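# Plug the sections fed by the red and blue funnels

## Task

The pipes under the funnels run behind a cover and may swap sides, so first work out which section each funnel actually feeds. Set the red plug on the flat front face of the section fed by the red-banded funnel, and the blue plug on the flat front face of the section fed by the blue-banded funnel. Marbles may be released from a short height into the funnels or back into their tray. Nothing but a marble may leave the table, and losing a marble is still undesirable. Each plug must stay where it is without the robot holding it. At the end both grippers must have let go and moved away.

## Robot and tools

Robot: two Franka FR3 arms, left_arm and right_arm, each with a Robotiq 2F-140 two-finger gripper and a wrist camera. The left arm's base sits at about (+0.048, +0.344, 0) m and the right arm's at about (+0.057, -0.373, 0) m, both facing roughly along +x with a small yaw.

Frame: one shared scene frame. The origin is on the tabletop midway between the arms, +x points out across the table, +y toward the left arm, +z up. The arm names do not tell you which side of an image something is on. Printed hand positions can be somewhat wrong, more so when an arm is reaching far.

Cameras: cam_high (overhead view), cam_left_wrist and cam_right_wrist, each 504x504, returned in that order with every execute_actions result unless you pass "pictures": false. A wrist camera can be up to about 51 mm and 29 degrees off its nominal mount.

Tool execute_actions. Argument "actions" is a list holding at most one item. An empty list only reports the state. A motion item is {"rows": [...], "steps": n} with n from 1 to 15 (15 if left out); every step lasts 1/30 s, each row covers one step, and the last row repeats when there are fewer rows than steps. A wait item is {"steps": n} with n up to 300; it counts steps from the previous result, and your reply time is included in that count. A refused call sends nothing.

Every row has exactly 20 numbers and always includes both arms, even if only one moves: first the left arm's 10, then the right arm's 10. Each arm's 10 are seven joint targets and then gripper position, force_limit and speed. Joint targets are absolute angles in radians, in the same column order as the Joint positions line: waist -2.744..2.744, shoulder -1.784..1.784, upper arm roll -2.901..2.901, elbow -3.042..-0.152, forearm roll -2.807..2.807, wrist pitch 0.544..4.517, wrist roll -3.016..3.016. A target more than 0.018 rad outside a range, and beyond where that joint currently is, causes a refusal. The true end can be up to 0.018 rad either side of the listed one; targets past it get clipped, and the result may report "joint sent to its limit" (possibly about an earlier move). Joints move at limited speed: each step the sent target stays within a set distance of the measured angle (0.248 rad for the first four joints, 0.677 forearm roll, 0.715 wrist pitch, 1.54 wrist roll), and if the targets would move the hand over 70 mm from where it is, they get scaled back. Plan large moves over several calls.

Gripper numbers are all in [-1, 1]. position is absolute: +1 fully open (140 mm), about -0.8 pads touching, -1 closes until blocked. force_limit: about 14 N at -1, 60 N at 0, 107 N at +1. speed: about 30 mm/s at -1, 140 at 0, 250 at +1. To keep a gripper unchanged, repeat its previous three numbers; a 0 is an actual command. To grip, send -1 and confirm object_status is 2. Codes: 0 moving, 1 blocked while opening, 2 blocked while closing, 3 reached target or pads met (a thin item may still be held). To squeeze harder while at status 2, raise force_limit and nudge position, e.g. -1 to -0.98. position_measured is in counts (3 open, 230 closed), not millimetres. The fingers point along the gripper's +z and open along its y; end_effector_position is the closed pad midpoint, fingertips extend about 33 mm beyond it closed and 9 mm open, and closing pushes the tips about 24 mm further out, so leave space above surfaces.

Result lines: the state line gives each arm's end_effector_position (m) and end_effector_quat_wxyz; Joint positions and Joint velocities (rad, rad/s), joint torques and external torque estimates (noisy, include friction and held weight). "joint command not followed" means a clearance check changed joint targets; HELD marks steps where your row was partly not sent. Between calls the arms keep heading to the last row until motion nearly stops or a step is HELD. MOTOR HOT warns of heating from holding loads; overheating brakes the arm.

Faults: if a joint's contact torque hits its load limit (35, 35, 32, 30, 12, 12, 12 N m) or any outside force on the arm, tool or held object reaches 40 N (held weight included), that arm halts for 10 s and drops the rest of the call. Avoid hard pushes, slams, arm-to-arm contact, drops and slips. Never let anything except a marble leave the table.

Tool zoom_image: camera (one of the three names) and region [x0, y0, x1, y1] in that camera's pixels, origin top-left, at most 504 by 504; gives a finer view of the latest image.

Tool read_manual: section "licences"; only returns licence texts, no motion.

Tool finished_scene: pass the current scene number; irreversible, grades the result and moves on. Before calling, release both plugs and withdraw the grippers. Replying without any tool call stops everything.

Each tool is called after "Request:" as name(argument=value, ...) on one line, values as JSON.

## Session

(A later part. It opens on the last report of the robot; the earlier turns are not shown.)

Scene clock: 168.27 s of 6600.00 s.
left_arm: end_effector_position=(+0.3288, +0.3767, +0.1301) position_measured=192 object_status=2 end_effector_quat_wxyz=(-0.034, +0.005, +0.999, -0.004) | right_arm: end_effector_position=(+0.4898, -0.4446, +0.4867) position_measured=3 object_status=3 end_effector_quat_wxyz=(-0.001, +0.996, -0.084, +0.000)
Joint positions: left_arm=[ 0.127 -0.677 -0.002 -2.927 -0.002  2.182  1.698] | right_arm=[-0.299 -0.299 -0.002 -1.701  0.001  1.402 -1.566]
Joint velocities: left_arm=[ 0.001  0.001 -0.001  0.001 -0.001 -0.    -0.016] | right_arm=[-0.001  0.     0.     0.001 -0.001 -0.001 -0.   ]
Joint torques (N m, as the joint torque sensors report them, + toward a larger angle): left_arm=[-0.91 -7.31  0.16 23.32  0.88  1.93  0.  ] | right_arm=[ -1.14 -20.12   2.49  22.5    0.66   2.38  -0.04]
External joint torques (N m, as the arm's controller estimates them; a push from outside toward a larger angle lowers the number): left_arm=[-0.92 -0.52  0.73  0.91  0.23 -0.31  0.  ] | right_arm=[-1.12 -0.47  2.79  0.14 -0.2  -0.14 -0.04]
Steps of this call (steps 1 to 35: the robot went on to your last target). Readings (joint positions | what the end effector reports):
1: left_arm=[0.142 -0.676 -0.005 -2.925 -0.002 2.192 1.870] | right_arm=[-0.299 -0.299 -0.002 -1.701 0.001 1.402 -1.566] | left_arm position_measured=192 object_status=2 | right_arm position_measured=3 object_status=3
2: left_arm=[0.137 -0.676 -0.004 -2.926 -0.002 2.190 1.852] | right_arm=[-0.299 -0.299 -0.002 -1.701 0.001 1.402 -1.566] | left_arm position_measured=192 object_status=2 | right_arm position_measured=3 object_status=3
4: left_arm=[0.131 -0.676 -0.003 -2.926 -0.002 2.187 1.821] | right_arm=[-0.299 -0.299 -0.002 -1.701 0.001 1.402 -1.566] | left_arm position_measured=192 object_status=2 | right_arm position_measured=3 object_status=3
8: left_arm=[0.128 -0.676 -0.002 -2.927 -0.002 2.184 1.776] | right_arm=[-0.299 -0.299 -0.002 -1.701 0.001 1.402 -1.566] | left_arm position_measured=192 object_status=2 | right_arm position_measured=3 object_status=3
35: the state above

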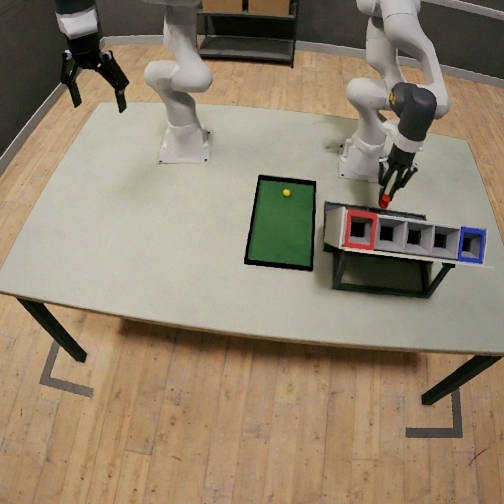

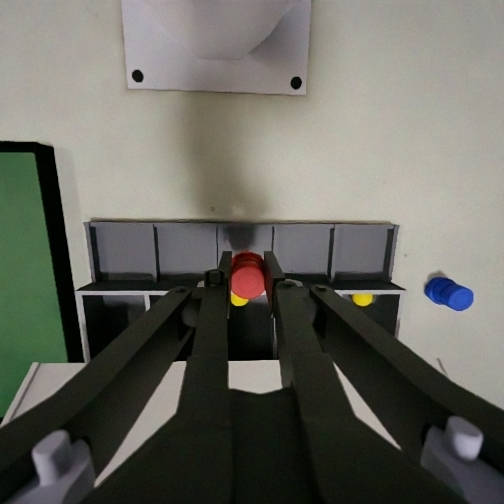

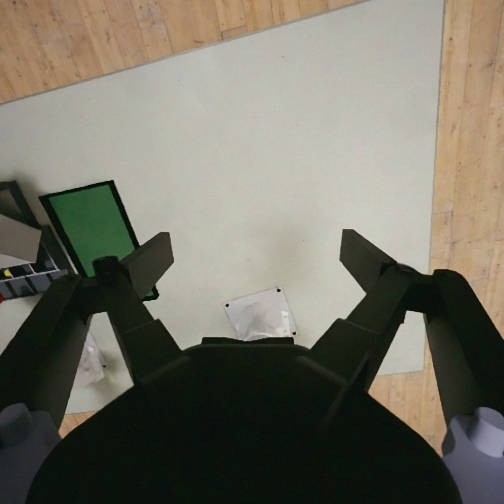

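Request:
execute_actions(actions=[{"rows":[[0.125,-0.66,0,-2.937,0,2.23,1.69,-1,-0.3,-0.3,-0.3,-0.3,0,-1.7,0,1.4,-1.57,1,0,0],[0.125,-0.64,0,-2.946,0,2.27,1.69,-1,-0.3,-0.3,-0.3,-0.3,0,-1.7,0,1.4,-1.57,1,0,0],[0.125,-0.62,0,-2.955,0,2.3,1.69,-1,-0.3,-0.3,-0.3,-0.3,0,-1.7,0,1.4,-1.57,1,0,0],[0.125,-0.6,0,-2.963,0,2.33,1.69,-1,-0.3,-0.3,-0.3,-0.3,0,-1.7,0,1.4,-1.57,1,0,0],[0.125,-0.58,0,-2.971,0,2.36,1.69,-1,-0.3,-0.3,-0.3,-0.3,0,-1.7,0,1.4,-1.57,1,0,0],[0.125,-0.56,0,-2.979,0,2.39,1.69,-1,-0.3,-0.3,-0.3,-0.3,0,-1.7,0,1.4,-1.57,1,0,0],[0.125,-0.545,0,-2.985,0,2.41,1.69,-1,-0.3,-0.3,-0.3,-0.3,0,-1.7,0,1.4,-1.57,1,0,0],[0.125,-0.53,0,-2.99,0,2.43,1.69,-1,-0.3,-0.3,-0.3,-0.3,0,-1.7,0,1.4,-1.57,1,0,0],[0.125,-0.518,0,-2.994,0,2.44,1.69,-1,-0.3,-0.3,-0.3,-0.3,0,-1.7,0,1.4,-1.57,1,0,0],[0.125,-0.506,0,-2.998,0,2.44,1.69,-1,-0.3,-0.3,-0.3,-0.3,0,-1.7,0,1.4,-1.57,1,0,0],[0.125,-0.495,0,-3.002,0,2.44,1.69,-1,-0.3,-0.3,-0.3,-0.3,0,-1.7,0,1.4,-1.57,1,0,0]],"steps":15}], pictures=false)

Request:
execute_actions(actions=[{"steps":12}])

Scene clock: 178.53 s of 6600.00 s.
left_arm: end_effector_position=(+0.3200, +0.3757, +0.0656) position_measured=192 object_status=2 end_effector_quat_wxyz=(-0.047, +0.003, +0.999, -0.006) | right_arm: end_effector_position=(+0.4898, -0.4446, +0.4867) position_measured=3 object_status=3 end_effector_quat_wxyz=(-0.001, +0.996, -0.084, +0.000)
Joint positions: left_arm=[ 0.127 -0.499 -0.002 -3.001 -0.002  2.408  1.694] | right_arm=[-0.299 -0.299 -0.002 -1.701  0.001  1.402 -1.566]
Joint velocities: left_arm=[ 0.001  0.051  0.001 -0.012 -0.     0.167 -0.001] | right_arm=[-0.001 -0.001 -0.001  0.    -0.     0.001 -0.001]
Joint torques (N m, as the joint torque sensors report them, + toward a larger angle): left_arm=[-1.17 -8.93  0.38 21.41  0.79  2.89 -0.07] | right_arm=[ -0.37 -19.9    1.79  22.12   0.65   2.34  -0.02]
External joint torques (N m, as the arm's controller estimates them; a push from outside toward a larger angle lowers the number): left_arm=[-1.21  2.1   0.77  0.87  0.3   0.55 -0.07] | right_arm=[-0.29 -0.28  2.17 -0.23 -0.2  -0.18 -0.02]
Steps of this call (steps 1 to 15: the robot went on to your last target; steps 16 to 90: nothing new was sent; then 6.77 s passed at rest; steps 91 to 105: all 15 steps of this action). Readings (joint positions | what the end effector reports):
91: left_arm=[0.127 -0.674 -0.002 -2.928 -0.002 2.189 1.694] | right_arm=[-0.299 -0.299 -0.002 -1.701 0.001 1.402 -1.566] | left_arm position_measured=192 object_status=2 | right_arm position_measured=3 object_status=3
92: left_arm=[0.127 -0.667 -0.002 -2.931 -0.002 2.203 1.694] | right_arm=[-0.299 -0.299 -0.002 -1.701 0.001 1.402 -1.566] | left_arm position_measured=192 object_status=2 | right_arm position_measured=3 object_status=3
94: left_arm=[0.127 -0.639 -0.002 -2.943 -0.002 2.240 1.694] | right_arm=[-0.299 -0.299 -0.002 -1.701 0.001 1.402 -1.566] | left_arm position_measured=192 object_status=2 | right_arm position_measured=3 object_status=3
98: left_arm=[0.127 -0.566 -0.002 -2.975 -0.002 2.327 1.694] | right_arm=[-0.299 -0.299 -0.002 -1.701 0.001 1.402 -1.566] | left_arm position_measured=192 object_status=2 | right_arm position_measured=3 object_status=3
105: the state above

Scene clock: 178.93 s of 6600.00 s.
left_arm: end_effector_position=(+0.3279, +0.3766, +0.0666) position_measured=192 object_status=2 end_effector_quat_wxyz=(-0.035, +0.003, +0.999, -0.004) | right_arm: end_effector_position=(+0.4898, -0.4446, +0.4867) position_measured=3 object_status=3 end_effector_quat_wxyz=(-0.001, +0.996, -0.084, +0.000)
Joint positions: left_arm=[ 0.127 -0.497 -0.002 -3.002 -0.002  2.434  1.694] | right_arm=[-0.299 -0.299 -0.002 -1.701  0.001  1.402 -1.566]
Joint velocities: left_arm=[ 0.     0.    -0.    -0.001  0.001  0.015  0.001] | right_arm=[-0.001 -0.001 -0.     0.001  0.    -0.     0.   ]
Joint torques (N m, as the joint torque sensors report them, + toward a larger angle): left_arm=[-1.55 -7.68 -0.41 20.47  0.74  2.65 -0.1 ] | right_arm=[ -1.23 -19.75   2.15  21.65   0.66   2.41  -0.03]
External joint torques (N m, as the arm's controller estimates them; a push from outside toward a larger angle lowers the number): left_arm=[-1.54  2.25  0.04  0.98  0.25  0.42 -0.1 ] | right_arm=[-1.15 -0.07  2.53 -0.73 -0.2  -0.11 -0.03]
Steps of this call (steps 1 to 12: the robot went on to your last target). Readings (joint positions | what the end effector reports):
1: left_arm=[0.127 -0.498 -0.002 -3.002 -0.002 2.413 1.694] | right_arm=[-0.299 -0.299 -0.002 -1.701 0.001 1.402 -1.566] | left_arm position_measured=192 object_status=2 | right_arm position_measured=3 object_status=3
2: left_arm=[0.127 -0.498 -0.002 -3.002 -0.002 2.417 1.694] | right_arm=[-0.299 -0.299 -0.002 -1.701 0.001 1.402 -1.566] | left_arm position_measured=192 object_status=2 | right_arm position_measured=3 object_status=3
4: left_arm=[0.127 -0.497 -0.002 -3.002 -0.002 2.424 1.694] | right_arm=[-0.299 -0.299 -0.002 -1.701 0.001 1.402 -1.566] | left_arm position_measured=192 object_status=2 | right_arm position_measured=3 object_status=3
8: left_arm=[0.127 -0.497 -0.002 -3.002 -0.002 2.431 1.694] | right_arm=[-0.299 -0.299 -0.002 -1.701 0.001 1.402 -1.566] | left_arm position_measured=192 object_status=2 | right_arm position_measured=3 object_status=3
12: the state above

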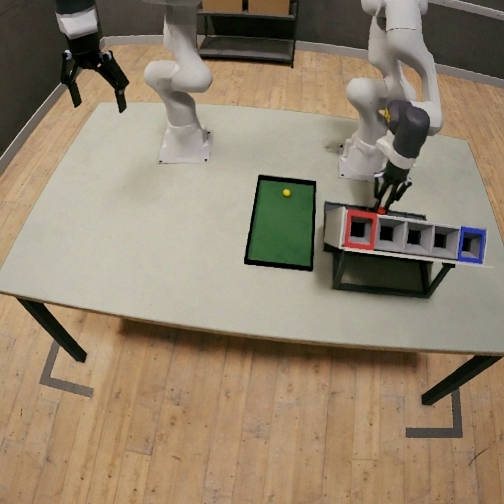

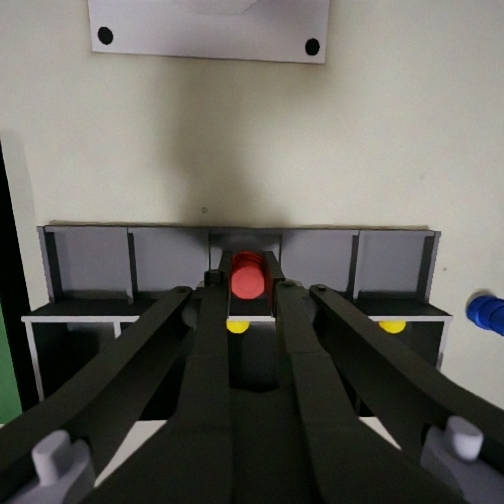

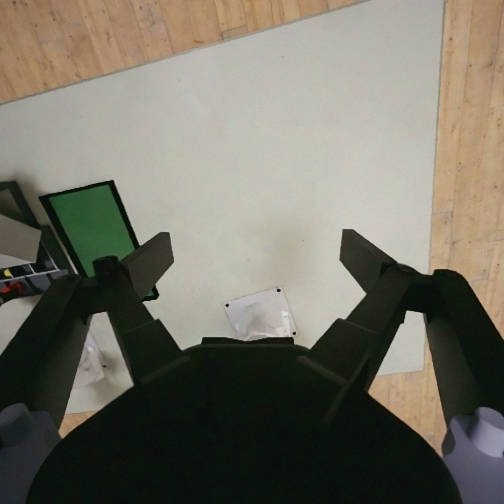

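Request:
execute_actions(actions=[{"rows":[[0.125,-0.485,0,-3.006,0,2.46,1.69,-1,-0.3,-0.3,-0.3,-0.3,0,-1.7,0,1.4,-1.57,1,0,0],[0.125,-0.485,0,-3.006,0,2.47,1.69,-1,-0.3,-0.3,-0.3,-0.3,0,-1.7,0,1.4,-1.57,1,0,0],[0.125,-0.47,0,-3.01,0,2.474,1.69,-1,-0.3,-0.3,-0.3,-0.3,0,-1.7,0,1.4,-1.57,1,0,0]],"steps":15}], pictures=false)

Scene clock: 182.83 s of 6600.00 s.
left_arm: end_effector_position=(+0.3273, +0.3765, +0.0597) position_measured=192 object_status=2 end_effector_quat_wxyz=(-0.035, +0.003, +0.999, -0.004) | right_arm: end_effector_position=(+0.4898, -0.4446, +0.4867) position_measured=3 object_status=3 end_effector_quat_wxyz=(-0.001, +0.996, -0.084, +0.000)
Joint positions: left_arm=[ 0.127 -0.474 -0.002 -3.008 -0.002  2.464  1.694] | right_arm=[-0.299 -0.299 -0.002 -1.701  0.001  1.402 -1.566]
Joint velocities: left_arm=[-0.001  0.     0.     0.001  0.001  0.001 -0.   ] | right_arm=[ 0.001  0.001 -0.     0.     0.    -0.001  0.001]
Joint torques (N m, as the joint torque sensors report them, + toward a larger angle): left_arm=[-1.42 -7.44 -0.32 20.04  0.68  3.57 -0.05] | right_arm=[ -0.57 -19.11   2.19  21.61   0.7    2.46  -0.07]
External joint torques (N m, as the arm's controller estimates them; a push from outside toward a larger angle lowers the number): left_arm=[-1.4   2.91  0.11  0.84  0.2   1.32 -0.05] | right_arm=[-0.67  0.43  2.35 -0.72 -0.18 -0.06 -0.07]
Steps of this call (steps 1 to 30: the robot went on to your last target; steps 31 to 90: nothing new was sent; then 0.40 s passed at rest; steps 91 to 105: all 15 steps of this action). Readings (joint positions | what the end effector reports):
91: left_arm=[0.127 -0.495 -0.002 -3.002 -0.002 2.441 1.694] | right_arm=[-0.299 -0.299 -0.002 -1.701 0.001 1.402 -1.566] | left_arm position_measured=192 object_status=2 | right_arm position_measured=3 object_status=3
92: left_arm=[0.127 -0.492 -0.002 -3.003 -0.002 2.445 1.694] | right_arm=[-0.299 -0.299 -0.002 -1.701 0.001 1.402 -1.566] | left_arm position_measured=192 object_status=2 | right_arm position_measured=3 object_status=3
94: left_arm=[0.127 -0.482 -0.002 -3.005 -0.002 2.454 1.694] | right_arm=[-0.299 -0.299 -0.002 -1.701 0.001 1.402 -1.566] | left_arm position_measured=192 object_status=2 | right_arm position_measured=3 object_status=3
98: left_arm=[0.127 -0.474 -0.002 -3.008 -0.002 2.462 1.694] | right_arm=[-0.299 -0.299 -0.002 -1.701 0.001 1.402 -1.566] | left_arm position_measured=192 object_status=2 | right_arm position_measured=3 object_status=3
105: the state above

Request:
execute_actions(actions=[{"rows":[[0.125,-0.476,0,-3.008,0,2.466,1.69,-0.3,-0.3,-0.3,-0.3,-0.3,0,-1.7,0,1.4,-1.57,1,0,0]],"steps":12}], pictures=false)

Request:
execute_actions(actions=[{"rows":[[0.125,-0.5,0,-3.0,0,2.41,1.69,-0.3,-0.3,-0.3,-0.3,-0.3,0,-1.7,0,1.4,-1.57,1,0,0],[0.125,-0.52,0,-2.994,0,2.38,1.69,-0.3,-0.3,-0.3,-0.3,-0.3,0,-1.7,0,1.4,-1.57,1,0,0],[0.125,-0.54,0,-2.987,0,2.35,1.69,-0.3,-0.3,-0.3,-0.3,-0.3,0,-1.7,0,1.4,-1.57,1,0,0],[0.125,-0.56,0,-2.979,0,2.32,1.69,-0.3,-0.3,-0.3,-0.3,-0.3,0,-1.7,0,1.4,-1.57,1,0,0],[0.125,-0.58,0,-2.971,0,2.29,1.69,-0.3,-0.3,-0.3,-0.3,-0.3,0,-1.7,0,1.4,-1.57,1,0,0],[0.125,-0.6,0,-2.963,0,2.26,1.69,-0.3,-0.3,-0.3,-0.3,-0.3,0,-1.7,0,1.4,-1.57,1,0,0],[0.125,-0.63,0,-2.95,0,2.22,1.69,-0.3,-0.3,-0.3,-0.3,-0.3,0,-1.7,0,1.4,-1.57,1,0,0],[0.125,-0.66,0,-2.937,0,2.19,1.69,-0.3,-0.3,-0.3,-0.3,-0.3,0,-1.7,0,1.4,-1.57,1,0,0],[0.125,-0.7,0,-2.92,0,2.16,1.69,-0.3,-0.3,-0.3,-0.3,-0.3,0,-1.7,0,1.4,-1.57,1,0,0]],"steps":14}])

Request:
execute_actions(actions=[{"rows":[[0.754,-0.4,0,-2.7,0,2.3,2.32,0,-0.3,0,-0.3,-0.3,0,-1.7,0,1.4,-1.57,1,0,0]],"steps":15}], pictures=false)

Request:
execute_actions(actions=[{"rows":[[0.754,-0.169,0,-2.546,0,2.38,2.32,0,-0.3,0,-0.3,-0.3,0,-1.7,0,1.4,-1.57,1,0,0]],"steps":15}], pictures=false)

Request:
execute_actions(actions=[{"steps":12}])

Scene clock: 193.03 s of 6600.00 s.
left_arm: end_effector_position=(+0.3274, +0.3765, +0.0599) position_measured=167 object_status=0 end_effector_quat_wxyz=(-0.035, +0.003, +0.999, -0.004) | right_arm: end_effector_position=(+0.4898, -0.4446, +0.4867) position_measured=3 object_status=3 end_effector_quat_wxyz=(-0.001, +0.996, -0.084, +0.000)
Joint positions: left_arm=[ 0.127 -0.475 -0.002 -3.008 -0.002  2.464  1.694] | right_arm=[-0.299 -0.299 -0.002 -1.701  0.001  1.402 -1.566]
Joint velocities: left_arm=[-0.     0.001 -0.     0.     0.     0.     0.   ] | right_arm=[-0.001 -0.001  0.    -0.001  0.001  0.     0.   ]
Joint torques (N m, as the joint torque sensors report them, + toward a larger angle): left_arm=[ -1.45 -10.25   0.29  21.03   0.76   2.38  -0.08] | right_arm=[ -1.02 -19.17   1.45  21.37   0.66   2.5    0.04]
External joint torques (N m, as the arm's controller estimates them; a push from outside toward a larger angle lowers the number): left_arm=[-1.43  0.06  0.73  1.87  0.29  0.15 -0.08] | right_arm=[-1.06  0.59  1.67 -1.06 -0.22 -0.03  0.04]
Steps of this call (steps 1 to 15: the robot went on to your last target; steps 16 to 90: nothing new was sent; then 6.80 s passed at rest; steps 91 to 102: all 12 steps of this action). Readings (joint positions | what the end effector reports):
91: left_arm=[0.127 -0.475 -0.002 -3.008 -0.002 2.464 1.694] | right_arm=[-0.299 -0.299 -0.002 -1.701 0.001 1.402 -1.566] | left_arm position_measured=192 object_status=0 | right_arm position_measured=3 object_status=3
92: left_arm=[0.127 -0.475 -0.002 -3.008 -0.002 2.464 1.694] | right_arm=[-0.299 -0.299 -0.002 -1.701 0.001 1.402 -1.566] | left_arm position_measured=191 object_status=0 | right_arm position_measured=3 object_status=3
94: left_arm=[0.127 -0.475 -0.002 -3.008 -0.002 2.464 1.694] | right_arm=[-0.299 -0.299 -0.002 -1.701 0.001 1.402 -1.566] | left_arm position_measured=175 object_status=0 | right_arm position_measured=3 object_status=3
98: left_arm=[0.127 -0.475 -0.002 -3.008 -0.002 2.464 1.694] | right_arm=[-0.299 -0.299 -0.002 -1.701 0.001 1.402 -1.566] | left_arm position_measured=167 object_status=0 | right_arm position_measured=3 object_status=3
102: the state above

Scene clock: 193.50 s of 6600.00 s.
left_arm: end_effector_position=(+0.3456, +0.3785, +0.1410) position_measured=167 object_status=3 end_effector_quat_wxyz=(-0.006, +0.003, +1.000, -0.001) | right_arm: end_effector_position=(+0.4898, -0.4446, +0.4867) position_measured=3 object_status=3 end_effector_quat_wxyz=(-0.001, +0.996, -0.084, +0.000)
Joint positions: left_arm=[ 0.127 -0.695 -0.002 -2.919 -0.002  2.211  1.694] | right_arm=[-0.299 -0.299 -0.002 -1.701  0.001  1.402 -1.566]
Joint velocities: left_arm=[ 0.    -0.073  0.     0.014 -0.    -0.279  0.   ] | right_arm=[-0.    -0.    -0.     0.001  0.     0.     0.001]
Joint torques (N m, as the joint torque sensors report them, + toward a larger angle): left_arm=[-1.7  -5.58 -0.29 23.31  0.98  1.57 -0.06] | right_arm=[ -0.94 -19.     1.54  21.94   0.67   2.37   0.03]
External joint torques (N m, as the arm's controller estimates them; a push from outside toward a larger angle lowers the number): left_arm=[-1.73 -1.25  0.28  2.47  0.33 -0.53 -0.06] | right_arm=[-0.93  0.65  1.84 -0.45 -0.2  -0.15  0.03]
Steps of this call (steps 1 to 14: all 14 steps of this action). Readings (joint positions | what the end effector reports):
1: left_arm=[0.127 -0.479 -0.002 -3.008 -0.002 2.455 1.694] | right_arm=[-0.299 -0.299 -0.002 -1.701 0.001 1.402 -1.566] | left_arm position_measured=167 object_status=0 | right_arm position_measured=3 object_status=3
2: left_arm=[0.127 -0.489 -0.002 -3.006 -0.002 2.441 1.694] | right_arm=[-0.299 -0.299 -0.002 -1.701 0.001 1.402 -1.566] | left_arm position_measured=167 object_status=3 | right_arm position_measured=3 object_status=3
4: left_arm=[0.127 -0.519 -0.002 -2.996 -0.002 2.407 1.694] | right_arm=[-0.299 -0.299 -0.002 -1.701 0.001 1.402 -1.566] | left_arm position_measured=167 object_status=3 | right_arm position_measured=3 object_status=3
8: left_arm=[0.127 -0.602 -0.002 -2.963 -0.002 2.312 1.694] | right_arm=[-0.299 -0.299 -0.002 -1.701 0.001 1.402 -1.566] | left_arm position_measured=167 object_status=3 | right_arm position_measured=3 object_status=3
14: the state above

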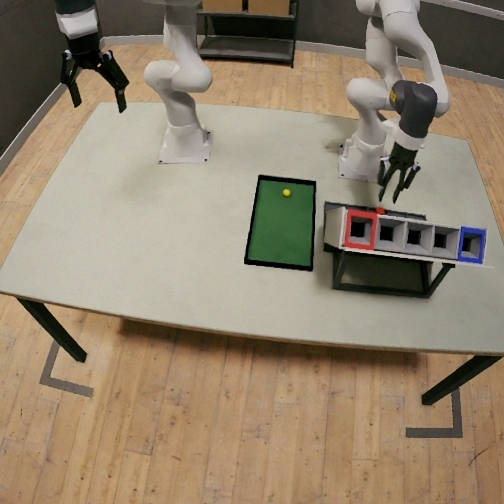

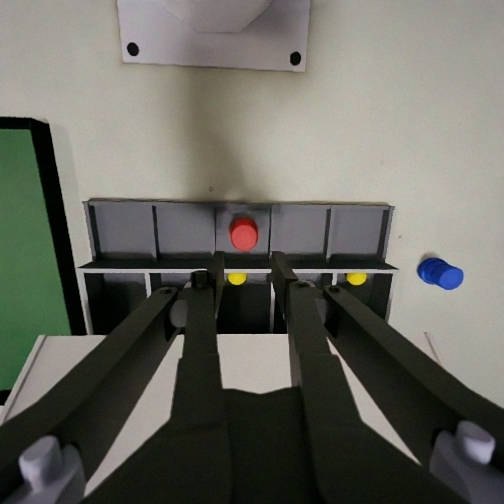

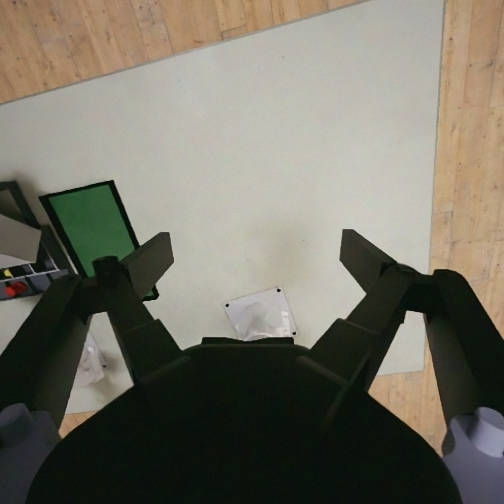

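Scene clock: 194.00 s of 6600.00 s.
left_arm: end_effector_position=(+0.3278, +0.5983, +0.1425) position_measured=129 object_status=3 end_effector_quat_wxyz=(-0.002, -0.081, +0.997, -0.005) | right_arm: end_effector_position=(+0.4898, -0.4446, +0.4867) position_measured=3 object_status=3 end_effector_quat_wxyz=(-0.001, +0.996, -0.084, +0.000)
Joint positions: left_arm=[ 0.744 -0.403  0.006 -2.703 -0.002  2.29   2.15 ] | right_arm=[-0.299 -0.299 -0.002 -1.701  0.001  1.402 -1.566]
Joint velocities: left_arm=[ 0.133  0.02  -0.022  0.015 -0.002  0.043  0.55 ] | right_arm=[ 0.001  0.    -0.     0.     0.001 -0.    -0.001]
Joint torques (N m, as the joint torque sensors report them, + toward a larger angle): left_arm=[  0.09 -13.91  -3.39  23.7    1.05   2.83   0.38] | right_arm=[ -0.8  -19.57   2.53  21.5    0.64   2.4    0.06]
External joint torques (N m, as the arm's controller estimates them; a push from outside toward a larger angle lowers the number): left_arm=[ 1.81  2.12 -1.33  1.61  0.4   0.46  0.39] | right_arm=[-0.84  0.13  2.75 -0.91 -0.23 -0.12  0.06]
Steps of this call (steps 1 to 15: all 15 steps of this action). Readings (joint positions | what the end effector reports):
1: left_arm=[0.160 -0.665 -0.008 -2.892 -0.002 2.214 1.728] | right_arm=[-0.299 -0.299 -0.002 -1.701 0.001 1.402 -1.566] | left_arm position_measured=167 object_status=0 | right_arm position_measured=3 object_status=3
2: left_arm=[0.208 -0.617 -0.008 -2.851 -0.002 2.223 1.765] | right_arm=[-0.299 -0.299 -0.002 -1.701 0.001 1.402 -1.566] | left_arm position_measured=160 object_status=0 | right_arm position_measured=3 object_status=3
4: left_arm=[0.312 -0.532 -0.009 -2.786 -0.002 2.243 1.839] | right_arm=[-0.299 -0.299 -0.002 -1.701 0.001 1.402 -1.566] | left_arm position_measured=145 object_status=0 | right_arm position_measured=3 object_status=3
8: left_arm=[0.538 -0.441 -0.006 -2.727 -0.002 2.268 1.966] | right_arm=[-0.299 -0.299 -0.002 -1.701 0.001 1.402 -1.566] | left_arm position_measured=129 object_status=0 | right_arm position_measured=3 object_status=3
15: the state above

Scene clock: 194.50 s of 6600.00 s.
left_arm: end_effector_position=(+0.3719, +0.6414, +0.1199) position_measured=129 object_status=3 end_effector_quat_wxyz=(-0.001, -0.016, +1.000, -0.002) | right_arm: end_effector_position=(+0.4898, -0.4446, +0.4867) position_measured=3 object_status=3 end_effector_quat_wxyz=(-0.001, +0.996, -0.084, +0.000)
Joint positions: left_arm=[ 0.752 -0.171  0.002 -2.548 -0.003  2.373  2.284] | right_arm=[-0.299 -0.299 -0.002 -1.701  0.001  1.402 -1.566]
Joint velocities: left_arm=[0.001 0.    0.    0.002 0.001 0.027 0.106] | right_arm=[ 0.001  0.001 -0.001  0.     0.     0.     0.001]
Joint torques (N m, as the joint torque sensors report them, + toward a larger angle): left_arm=[  1.27 -20.93  -1.63  25.02   1.15   2.64   0.39] | right_arm=[ -0.9  -19.51   1.98  21.99   0.67   2.44  -0.09]
External joint torques (N m, as the arm's controller estimates them; a push from outside toward a larger angle lowers the number): left_arm=[ 1.26  1.96 -1.47  3.94  0.55  0.28  0.39] | right_arm=[-0.92  0.05  2.23 -0.35 -0.2  -0.08 -0.09]
Steps of this call (steps 1 to 15: all 15 steps of this action). Readings (joint positions | what the end effector reports):
1: left_arm=[0.747 -0.357 0.006 -2.664 -0.003 2.299 2.167] | right_arm=[-0.299 -0.299 -0.002 -1.701 0.001 1.402 -1.566] | left_arm position_measured=129 object_status=3 | right_arm position_measured=3 object_status=3
2: left_arm=[0.749 -0.294 0.005 -2.618 -0.003 2.316 2.183] | right_arm=[-0.299 -0.299 -0.002 -1.701 0.001 1.402 -1.566] | left_arm position_measured=129 object_status=3 | right_arm position_measured=3 object_status=3
4: left_arm=[0.751 -0.217 0.003 -2.575 -0.003 2.338 2.209] | right_arm=[-0.299 -0.299 -0.002 -1.701 0.001 1.402 -1.566] | left_arm position_measured=129 object_status=3 | right_arm position_measured=3 object_status=3
8: left_arm=[0.751 -0.174 0.002 -2.555 -0.003 2.359 2.247] | right_arm=[-0.299 -0.299 -0.002 -1.701 0.001 1.402 -1.566] | left_arm position_measured=129 object_status=3 | right_arm position_measured=3 object_status=3
15: the state above

Scene clock: 194.90 s of 6600.00 s.
left_arm: end_effector_position=(+0.3728, +0.6423, +0.1202) position_measured=129 object_status=3 end_effector_quat_wxyz=(+0.001, -0.004, +1.000, -0.001) | right_arm: end_effector_position=(+0.4898, -0.4446, +0.4867) position_measured=3 object_status=3 end_effector_quat_wxyz=(-0.001, +0.996, -0.084, +0.000)
Joint positions: left_arm=[ 0.752 -0.171  0.002 -2.548 -0.003  2.377  2.307] | right_arm=[-0.299 -0.299 -0.002 -1.701  0.001  1.402 -1.566]
Joint velocities: left_arm=[ 0.     0.002 -0.001 -0.     0.     0.003  0.028] | right_arm=[ 0.001  0.001 -0.002 -0.     0.001  0.001 -0.001]
Joint torques (N m, as the joint torque sensors report them, + toward a larger angle): left_arm=[  0.52 -21.27  -1.47  23.93   1.08   2.82   0.37] | right_arm=[ -0.31 -19.67   2.13  22.06   0.67   2.41   0.07]
External joint torques (N m, as the arm's controller estimates them; a push from outside toward a larger angle lowers the number): left_arm=[ 0.51  1.64 -1.31  2.77  0.48  0.43  0.37] | right_arm=[-0.33  0.05  2.38 -0.36 -0.2  -0.12  0.07]
Steps of this call (steps 1 to 12: the robot went on to your last target). Readings (joint positions | what the end effector reports):
1: left_arm=[0.752 -0.171 0.002 -2.548 -0.003 2.374 2.287] | right_arm=[-0.299 -0.299 -0.002 -1.701 0.001 1.402 -1.566] | left_arm position_measured=129 object_status=3 | right_arm position_measured=3 object_status=3
2: left_arm=[0.752 -0.171 0.002 -2.548 -0.003 2.374 2.290] | right_arm=[-0.299 -0.299 -0.002 -1.701 0.001 1.402 -1.566] | left_arm position_measured=129 object_status=3 | right_arm position_measured=3 object_status=3
4: left_arm=[0.752 -0.171 0.002 -2.548 -0.003 2.375 2.295] | right_arm=[-0.299 -0.299 -0.002 -1.701 0.001 1.402 -1.566] | left_arm position_measured=129 object_status=3 | right_arm position_measured=3 object_status=3
8: left_arm=[0.752 -0.171 0.002 -2.548 -0.003 2.376 2.303] | right_arm=[-0.299 -0.299 -0.002 -1.701 0.001 1.402 -1.566] | left_arm position_measured=129 object_status=3 | right_arm position_measured=3 object_status=3
12: the state above

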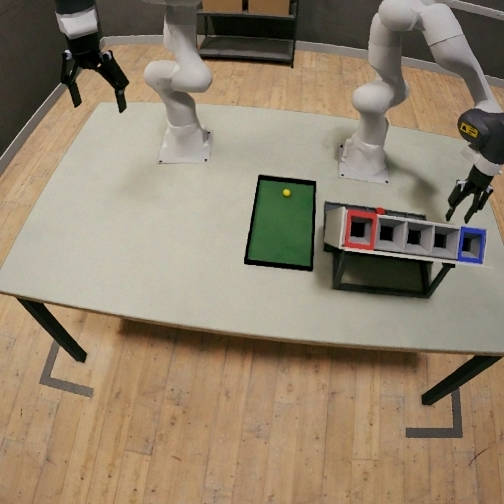

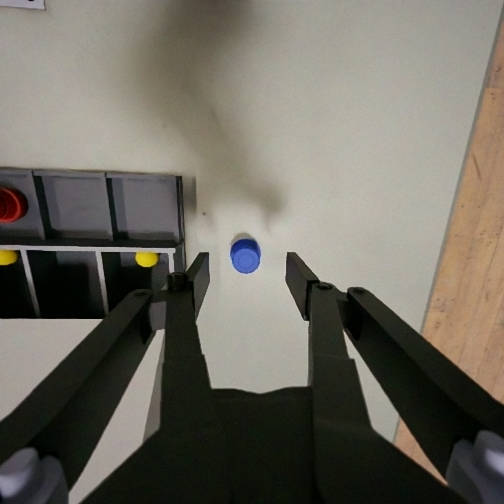

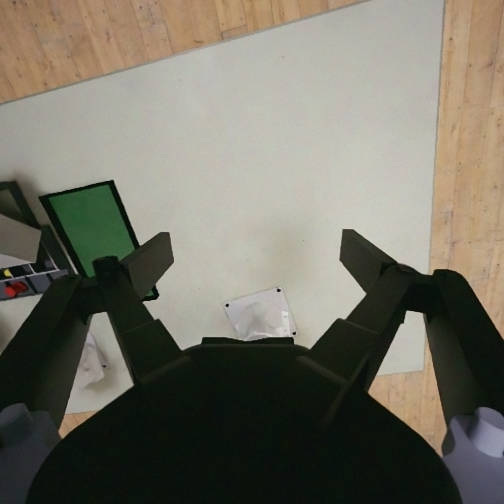

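Request:
execute_actions(actions=[{"rows":[[0.754,-0.155,0,-2.551,0,2.42,2.32,0,-0.3,0,-0.3,-0.3,0,-1.7,0,1.4,-1.57,1,0,0],[0.754,-0.14,0,-2.556,0,2.45,2.32,0,-0.3,0,-0.3,-0.3,0,-1.7,0,1.4,-1.57,1,0,0],[0.754,-0.12,0,-2.561,0,2.48,2.32,0,-0.3,0,-0.3,-0.3,0,-1.7,0,1.4,-1.57,1,0,0],[0.754,-0.1,0,-2.567,0,2.5,2.32,0,-0.3,0,-0.3,-0.3,0,-1.7,0,1.4,-1.57,1,0,0],[0.754,-0.08,0,-2.573,0,2.53,2.32,0,-0.3,0,-0.3,-0.3,0,-1.7,0,1.4,-1.57,1,0,0],[0.754,-0.06,0,-2.578,0,2.55,2.32,0,-0.3,0,-0.3,-0.3,0,-1.7,0,1.4,-1.57,1,0,0],[0.754,-0.04,0,-2.583,0,2.58,2.32,0,-0.3,0,-0.3,-0.3,0,-1.7,0,1.4,-1.57,1,0,0],[0.754,-0.025,0,-2.587,0,2.59,2.32,0,-0.3,0,-0.3,-0.3,0,-1.7,0,1.4,-1.57,1,0,0],[0.754,-0.012,0,-2.59,0,2.581,2.32,0,-0.3,0,-0.3,-0.3,0,-1.7,0,1.4,-1.57,1,0,0]],"steps":15}], pictures=false)

Request:
execute_actions(actions=[{"rows":[[0.754,-0.012,0,-2.59,0,2.581,2.32,-1,-0.3,-0.3,-0.3,-0.3,0,-1.7,0,1.4,-1.57,1,0,0]],"steps":15}], pictures=false)

Request:
execute_actions(actions=[{"steps":6}])

Scene clock: 204.47 s of 6600.00 s.
left_arm: end_effector_position=(+0.3677, +0.6379, +0.0490) position_measured=129 object_status=3 end_effector_quat_wxyz=(-0.007, -0.000, +1.000, -0.008) | right_arm: end_effector_position=(+0.4898, -0.4446, +0.4867) position_measured=3 object_status=3 end_effector_quat_wxyz=(-0.001, +0.996, -0.084, +0.000)
Joint positions: left_arm=[ 0.752 -0.013  0.002 -2.591 -0.003  2.557  2.316] | right_arm=[-0.299 -0.299 -0.002 -1.701  0.001  1.402 -1.566]
Joint velocities: left_arm=[-0.    -0.001  0.     0.001 -0.001  0.127  0.001] | right_arm=[ 0.001  0.    -0.001  0.001 -0.001  0.     0.   ]
Joint torques (N m, as the joint torque sensors report them, + toward a larger angle): left_arm=[  1.64 -24.94  -1.18  21.8    0.97   2.8    0.37] | right_arm=[ -0.29 -19.8    1.3   22.09   0.58   2.46   0.  ]
External joint torques (N m, as the arm's controller estimates them; a push from outside toward a larger angle lowers the number): left_arm=[ 1.58  1.48 -1.23  2.97  0.52  0.49  0.38] | right_arm=[-0.28 -0.03  1.6  -0.37 -0.29 -0.08  0.  ]
Steps of this call (steps 1 to 30: the robot went on to your last target; steps 31 to 90: nothing new was sent; then 6.07 s passed at rest; steps 91 to 105: all 15 steps of this action). Readings (joint positions | what the end effector reports):
91: left_arm=[0.752 -0.169 0.002 -2.548 -0.003 2.384 2.316] | right_arm=[-0.299 -0.299 -0.002 -1.701 0.001 1.402 -1.566] | left_arm position_measured=129 object_status=3 | right_arm position_measured=3 object_status=3
92: left_arm=[0.752 -0.163 0.002 -2.548 -0.003 2.396 2.316] | right_arm=[-0.299 -0.299 -0.002 -1.701 0.001 1.402 -1.566] | left_arm position_measured=129 object_status=3 | right_arm position_measured=3 object_status=3
94: left_arm=[0.752 -0.140 0.002 -2.552 -0.003 2.427 2.316] | right_arm=[-0.299 -0.299 -0.002 -1.701 0.001 1.402 -1.566] | left_arm position_measured=129 object_status=3 | right_arm position_measured=3 object_status=3
98: left_arm=[0.752 -0.066 0.002 -2.573 -0.003 2.503 2.316] | right_arm=[-0.299 -0.299 -0.002 -1.701 0.001 1.402 -1.566] | left_arm position_measured=129 object_status=3 | right_arm position_measured=3 object_status=3
105: the state above

Scene clock: 204.97 s of 6600.00 s.
left_arm: end_effector_position=(+0.3724, +0.6423, +0.0509) position_measured=194 object_status=0 end_effector_quat_wxyz=(-0.000, -0.000, +1.000, -0.001) | right_arm: end_effector_position=(+0.4898, -0.4446, +0.4867) position_measured=3 object_status=3 end_effector_quat_wxyz=(-0.001, +0.996, -0.084, +0.000)
Joint positions: left_arm=[ 0.752 -0.013  0.002 -2.591 -0.003  2.577  2.316] | right_arm=[-0.299 -0.299 -0.002 -1.701  0.001  1.402 -1.566]
Joint velocities: left_arm=[-0.001  0.001  0.002 -0.    -0.     0.007 -0.   ] | right_arm=[ 0.     0.    -0.001  0.     0.001  0.    -0.001]
Joint torques (N m, as the joint torque sensors report them, + toward a larger angle): left_arm=[  1.32 -24.87  -0.64  21.09   0.85   2.76   0.31] | right_arm=[ -1.72 -19.84   1.67  21.92   0.69   2.3   -0.08]
External joint torques (N m, as the arm's controller estimates them; a push from outside toward a larger angle lowers the number): left_arm=[ 1.31  1.13 -0.64  2.44  0.39  0.37  0.31] | right_arm=[-1.74 -0.26  1.93 -0.43 -0.18 -0.23 -0.08]
Steps of this call (steps 1 to 15: all 15 steps of this action). Readings (joint positions | what the end effector reports):
1: left_arm=[0.752 -0.013 0.002 -2.591 -0.003 2.561 2.316] | right_arm=[-0.299 -0.299 -0.002 -1.701 0.001 1.402 -1.566] | left_arm position_measured=129 object_status=0 | right_arm position_measured=3 object_status=3
2: left_arm=[0.752 -0.013 0.002 -2.591 -0.003 2.564 2.316] | right_arm=[-0.299 -0.299 -0.002 -1.701 0.001 1.402 -1.566] | left_arm position_measured=134 object_status=0 | right_arm position_measured=3 object_status=3
4: left_arm=[0.752 -0.013 0.002 -2.591 -0.003 2.569 2.316] | right_arm=[-0.299 -0.299 -0.002 -1.701 0.001 1.402 -1.566] | left_arm position_measured=145 object_status=0 | right_arm position_measured=3 object_status=3
8: left_arm=[0.752 -0.013 0.002 -2.591 -0.003 2.574 2.316] | right_arm=[-0.299 -0.299 -0.002 -1.701 0.001 1.402 -1.566] | left_arm position_measured=168 object_status=0 | right_arm position_measured=3 object_status=3
15: the state above

Scene clock: 205.17 s of 6600.00 s.
left_arm: end_effector_position=(+0.3726, +0.6425, +0.0509) position_measured=194 object_status=2 end_effector_quat_wxyz=(+0.000, -0.000, +1.000, -0.001) | right_arm: end_effector_position=(+0.4898, -0.4446, +0.4867) position_measured=3 object_status=3 end_effector_quat_wxyz=(-0.001, +0.996, -0.084, +0.000)
Joint positions: left_arm=[ 0.752 -0.013  0.002 -2.591 -0.003  2.578  2.316] | right_arm=[-0.299 -0.299 -0.002 -1.701  0.001  1.402 -1.566]
Joint velocities: left_arm=[ 0.    -0.     0.    -0.     0.001  0.002  0.   ] | right_arm=[ 0.     0.    -0.    -0.     0.     0.001  0.001]
Joint torques (N m, as the joint torque sensors report them, + toward a larger angle): left_arm=[  0.97 -25.45  -1.12  20.32   0.89   2.8    0.4 ] | right_arm=[ -1.25 -20.15   2.02  22.28   0.55   2.43   0.03]
External joint torques (N m, as the arm's controller estimates them; a push from outside toward a larger angle lowers the number): left_arm=[ 0.97  0.48 -1.1   1.71  0.42  0.4   0.4 ] | right_arm=[-1.3  -0.59  2.24 -0.04 -0.32 -0.1   0.03]
Steps of this call (steps 1 to 6: the robot went on to your last target). Readings (joint positions | what the end effector reports):
1: left_arm=[0.752 -0.013 0.002 -2.591 -0.003 2.577 2.316] | right_arm=[-0.299 -0.299 -0.002 -1.701 0.001 1.402 -1.566] | left_arm position_measured=194 object_status=0 | right_arm position_measured=3 object_status=3
2: left_arm=[0.752 -0.013 0.002 -2.591 -0.003 2.577 2.316] | right_arm=[-0.299 -0.299 -0.002 -1.701 0.001 1.402 -1.566] | left_arm position_measured=194 object_status=0 | right_arm position_measured=3 object_status=3
4: left_arm=[0.752 -0.013 0.002 -2.591 -0.003 2.577 2.316] | right_arm=[-0.299 -0.299 -0.002 -1.701 0.001 1.402 -1.566] | left_arm position_measured=194 object_status=2 | right_arm position_measured=3 object_status=3
6: the state above

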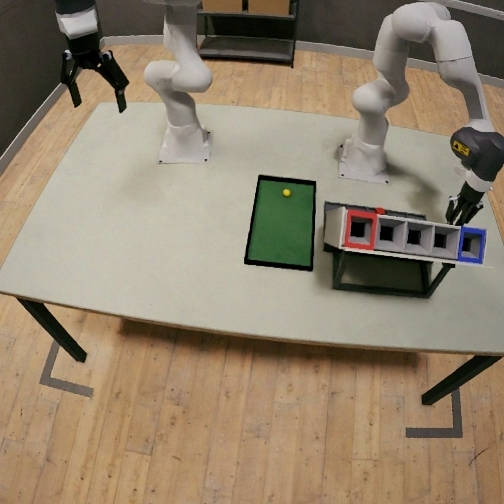

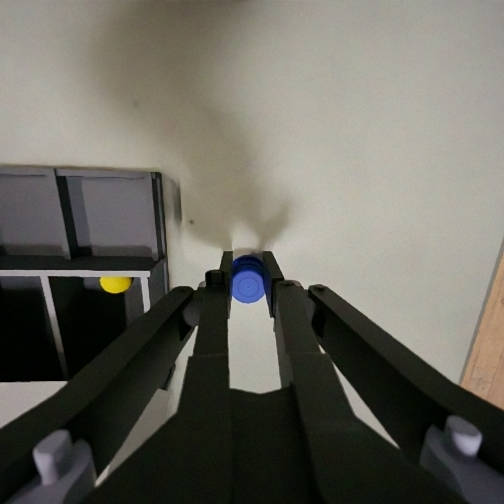

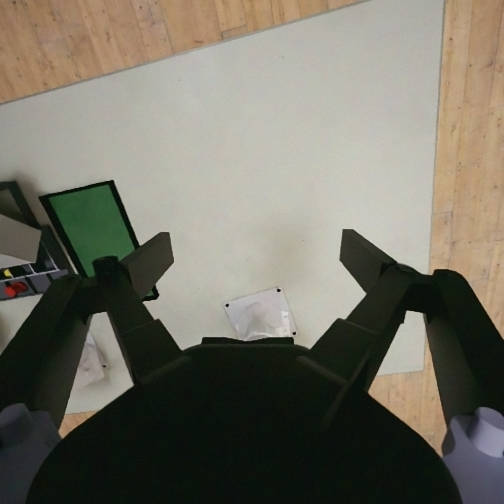

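Request:
execute_actions(actions=[{"rows":[[0.754,-0.05,0,-2.59,0,2.52,2.32,-1,-0.3,-0.3,-0.3,-0.3,0,-1.7,0,1.4,-1.57,1,0,0],[0.754,-0.09,0,-2.59,0,2.47,2.32,-1,-0.3,-0.3,-0.3,-0.3,0,-1.7,0,1.4,-1.57,1,0,0],[0.754,-0.14,0,-2.6,0,2.42,2.3,-1,-0.3,-0.3,-0.3,-0.3,0,-1.7,0,1.4,-1.57,1,0,0],[0.754,-0.2,0,-2.62,0,2.38,2.25,-1,-0.3,-0.3,-0.3,-0.3,0,-1.7,0,1.4,-1.57,1,0,0],[0.754,-0.26,0,-2.64,0,2.35,2.2,-1,-0.3,-0.3,-0.3,-0.3,0,-1.7,0,1.4,-1.57,1,0,0],[0.754,-0.33,0,-2.67,0,2.338,2.155,-1,-0.3,-0.3,-0.3,-0.3,0,-1.7,0,1.4,-1.57,1,0,0]],"steps":12}], pictures=false)

Request:
execute_actions(actions=[{"rows":[[0.7,-0.4,0,-2.74,0,2.338,2.155,-1,-0.3,-0.3,-0.3,-0.3,0,-1.7,0,1.4,-1.57,1,0,0],[0.65,-0.47,0,-2.81,0,2.338,2.155,-1,-0.3,-0.3,-0.3,-0.3,0,-1.7,0,1.4,-1.57,1,0,0],[0.586,-0.537,0,-2.878,0,2.338,2.155,-1,-0.3,-0.3,-0.3,-0.3,0,-1.7,0,1.4,-1.57,1,0,0]],"steps":15}])

Scene clock: 210.93 s of 6600.00 s.
left_arm: end_effector_position=(+0.3522, +0.6233, +0.1388) position_measured=194 object_status=2 end_effector_quat_wxyz=(+0.017, -0.046, +0.999, +0.013) | right_arm: end_effector_position=(+0.4898, -0.4446, +0.4867) position_measured=3 object_status=3 end_effector_quat_wxyz=(-0.001, +0.996, -0.084, +0.000)
Joint positions: left_arm=[ 0.752 -0.327  0.001 -2.66  -0.002  2.377  2.224] | right_arm=[-0.299 -0.299 -0.002 -1.701  0.001  1.402 -1.566]
Joint velocities: left_arm=[ 0.001 -0.047  0.001 -0.088 -0.    -0.214 -0.215] | right_arm=[-0.001 -0.001  0.001 -0.001  0.002 -0.     0.002]
Joint torques (N m, as the joint torque sensors report them, + toward a larger angle): left_arm=[  0.95 -17.43  -1.43  22.45   1.07   2.06  -0.13] | right_arm=[ -0.63 -19.21   1.41  22.23   0.65   2.37  -0.08]
External joint torques (N m, as the arm's controller estimates them; a push from outside toward a larger angle lowers the number): left_arm=[ 0.95 -1.45 -1.1   1.28  0.43 -0.37 -0.14] | right_arm=[-0.68  0.59  1.62 -0.24 -0.23 -0.17 -0.08]
Steps of this call (steps 1 to 15: the robot went on to your last target; steps 16 to 90: nothing new was sent; then 2.37 s passed at rest; steps 91 to 102: all 12 steps of this action). Readings (joint positions | what the end effector reports):
91: left_arm=[0.752 -0.019 0.001 -2.592 -0.003 2.568 2.316] | right_arm=[-0.299 -0.299 -0.002 -1.701 0.001 1.402 -1.566] | left_arm position_measured=194 object_status=2 | right_arm position_measured=3 object_status=3
92: left_arm=[0.752 -0.034 0.001 -2.594 -0.003 2.551 2.316] | right_arm=[-0.299 -0.299 -0.002 -1.701 0.001 1.402 -1.566] | left_arm position_measured=194 object_status=2 | right_arm position_measured=3 object_status=3
94: left_arm=[0.752 -0.098 0.001 -2.606 -0.002 2.501 2.309] | right_arm=[-0.299 -0.299 -0.002 -1.701 0.001 1.402 -1.566] | left_arm position_measured=194 object_status=2 | right_arm position_measured=3 object_status=3
98: left_arm=[0.752 -0.285 0.001 -2.648 -0.002 2.416 2.260] | right_arm=[-0.299 -0.299 -0.002 -1.701 0.001 1.402 -1.566] | left_arm position_measured=194 object_status=2 | right_arm position_measured=3 object_status=3
102: the state above

Scene clock: 211.43 s of 6600.00 s.
left_arm: end_effector_position=(+0.3250, +0.5244, +0.1198) position_measured=194 object_status=2 end_effector_quat_wxyz=(-0.000, +0.011, +1.000, -0.000) | right_arm: end_effector_position=(+0.4898, -0.4446, +0.4867) position_measured=3 object_status=3 end_effector_quat_wxyz=(-0.001, +0.996, -0.084, +0.000)
Joint positions: left_arm=[ 0.589 -0.534 -0.002 -2.876 -0.002  2.342  2.172] | right_arm=[-0.299 -0.299 -0.002 -1.701  0.001  1.402 -1.566]
Joint velocities: left_arm=[-0.005 -0.007  0.003 -0.005 -0.001 -0.006 -0.042] | right_arm=[-0.001  0.    -0.001 -0.    -0.001  0.001  0.   ]
Joint torques (N m, as the joint torque sensors report them, + toward a larger angle): left_arm=[ -1.25 -11.53  -0.75  22.68   0.91   2.04  -0.09] | right_arm=[ -0.43 -20.06   1.23  21.62   0.6    2.38  -0.02]
External joint torques (N m, as the arm's controller estimates them; a push from outside toward a larger angle lowers the number): left_arm=[-1.28 -0.77 -0.31  0.98  0.29 -0.38 -0.09] | right_arm=[-0.39 -0.58  1.55 -0.67 -0.26 -0.15 -0.02]
Steps of this call (steps 1 to 15: all 15 steps of this action). Readings (joint positions | what the end effector reports):
1: left_arm=[0.741 -0.343 0.005 -2.679 -0.002 2.373 2.217] | right_arm=[-0.299 -0.299 -0.002 -1.701 0.001 1.402 -1.566] | left_arm position_measured=194 object_status=2 | right_arm position_measured=3 object_status=3
2: left_arm=[0.717 -0.378 0.007 -2.717 -0.002 2.368 2.211] | right_arm=[-0.299 -0.299 -0.002 -1.701 0.001 1.402 -1.566] | left_arm position_measured=194 object_status=2 | right_arm position_measured=3 object_status=3
4: left_arm=[0.650 -0.461 0.003 -2.801 -0.002 2.359 2.202] | right_arm=[-0.299 -0.299 -0.002 -1.701 0.001 1.402 -1.566] | left_arm position_measured=194 object_status=2 | right_arm position_measured=3 object_status=3
8: left_arm=[0.597 -0.524 -0.003 -2.865 -0.002 2.347 2.186] | right_arm=[-0.299 -0.299 -0.002 -1.701 0.001 1.402 -1.566] | left_arm position_measured=194 object_status=2 | right_arm position_measured=3 object_status=3
15: the state above

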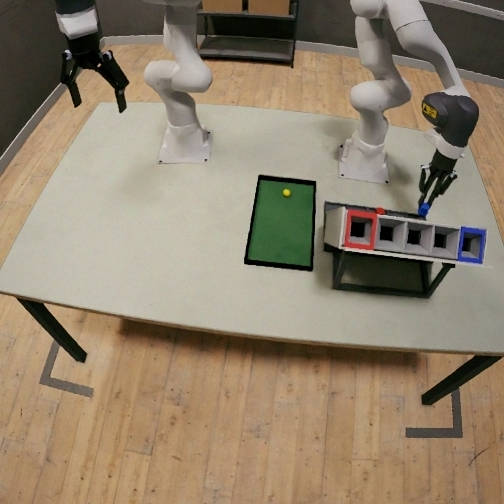

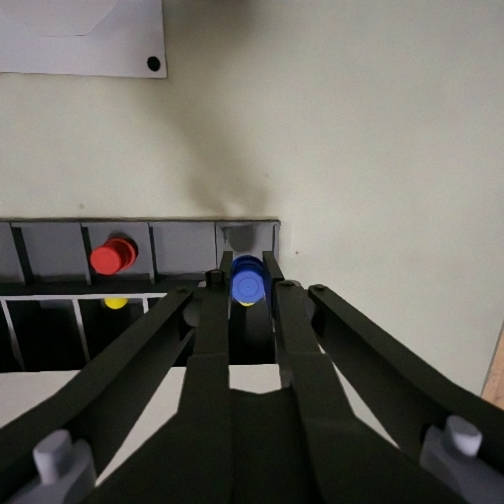

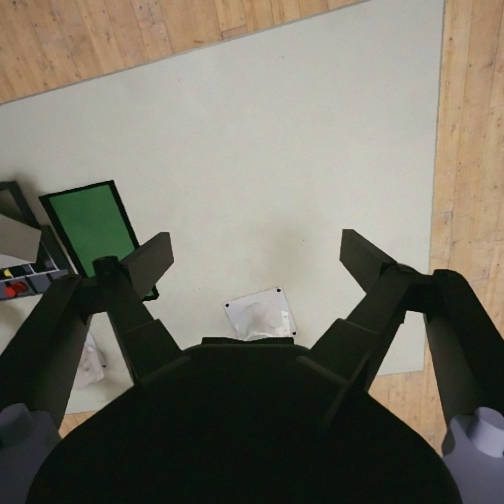

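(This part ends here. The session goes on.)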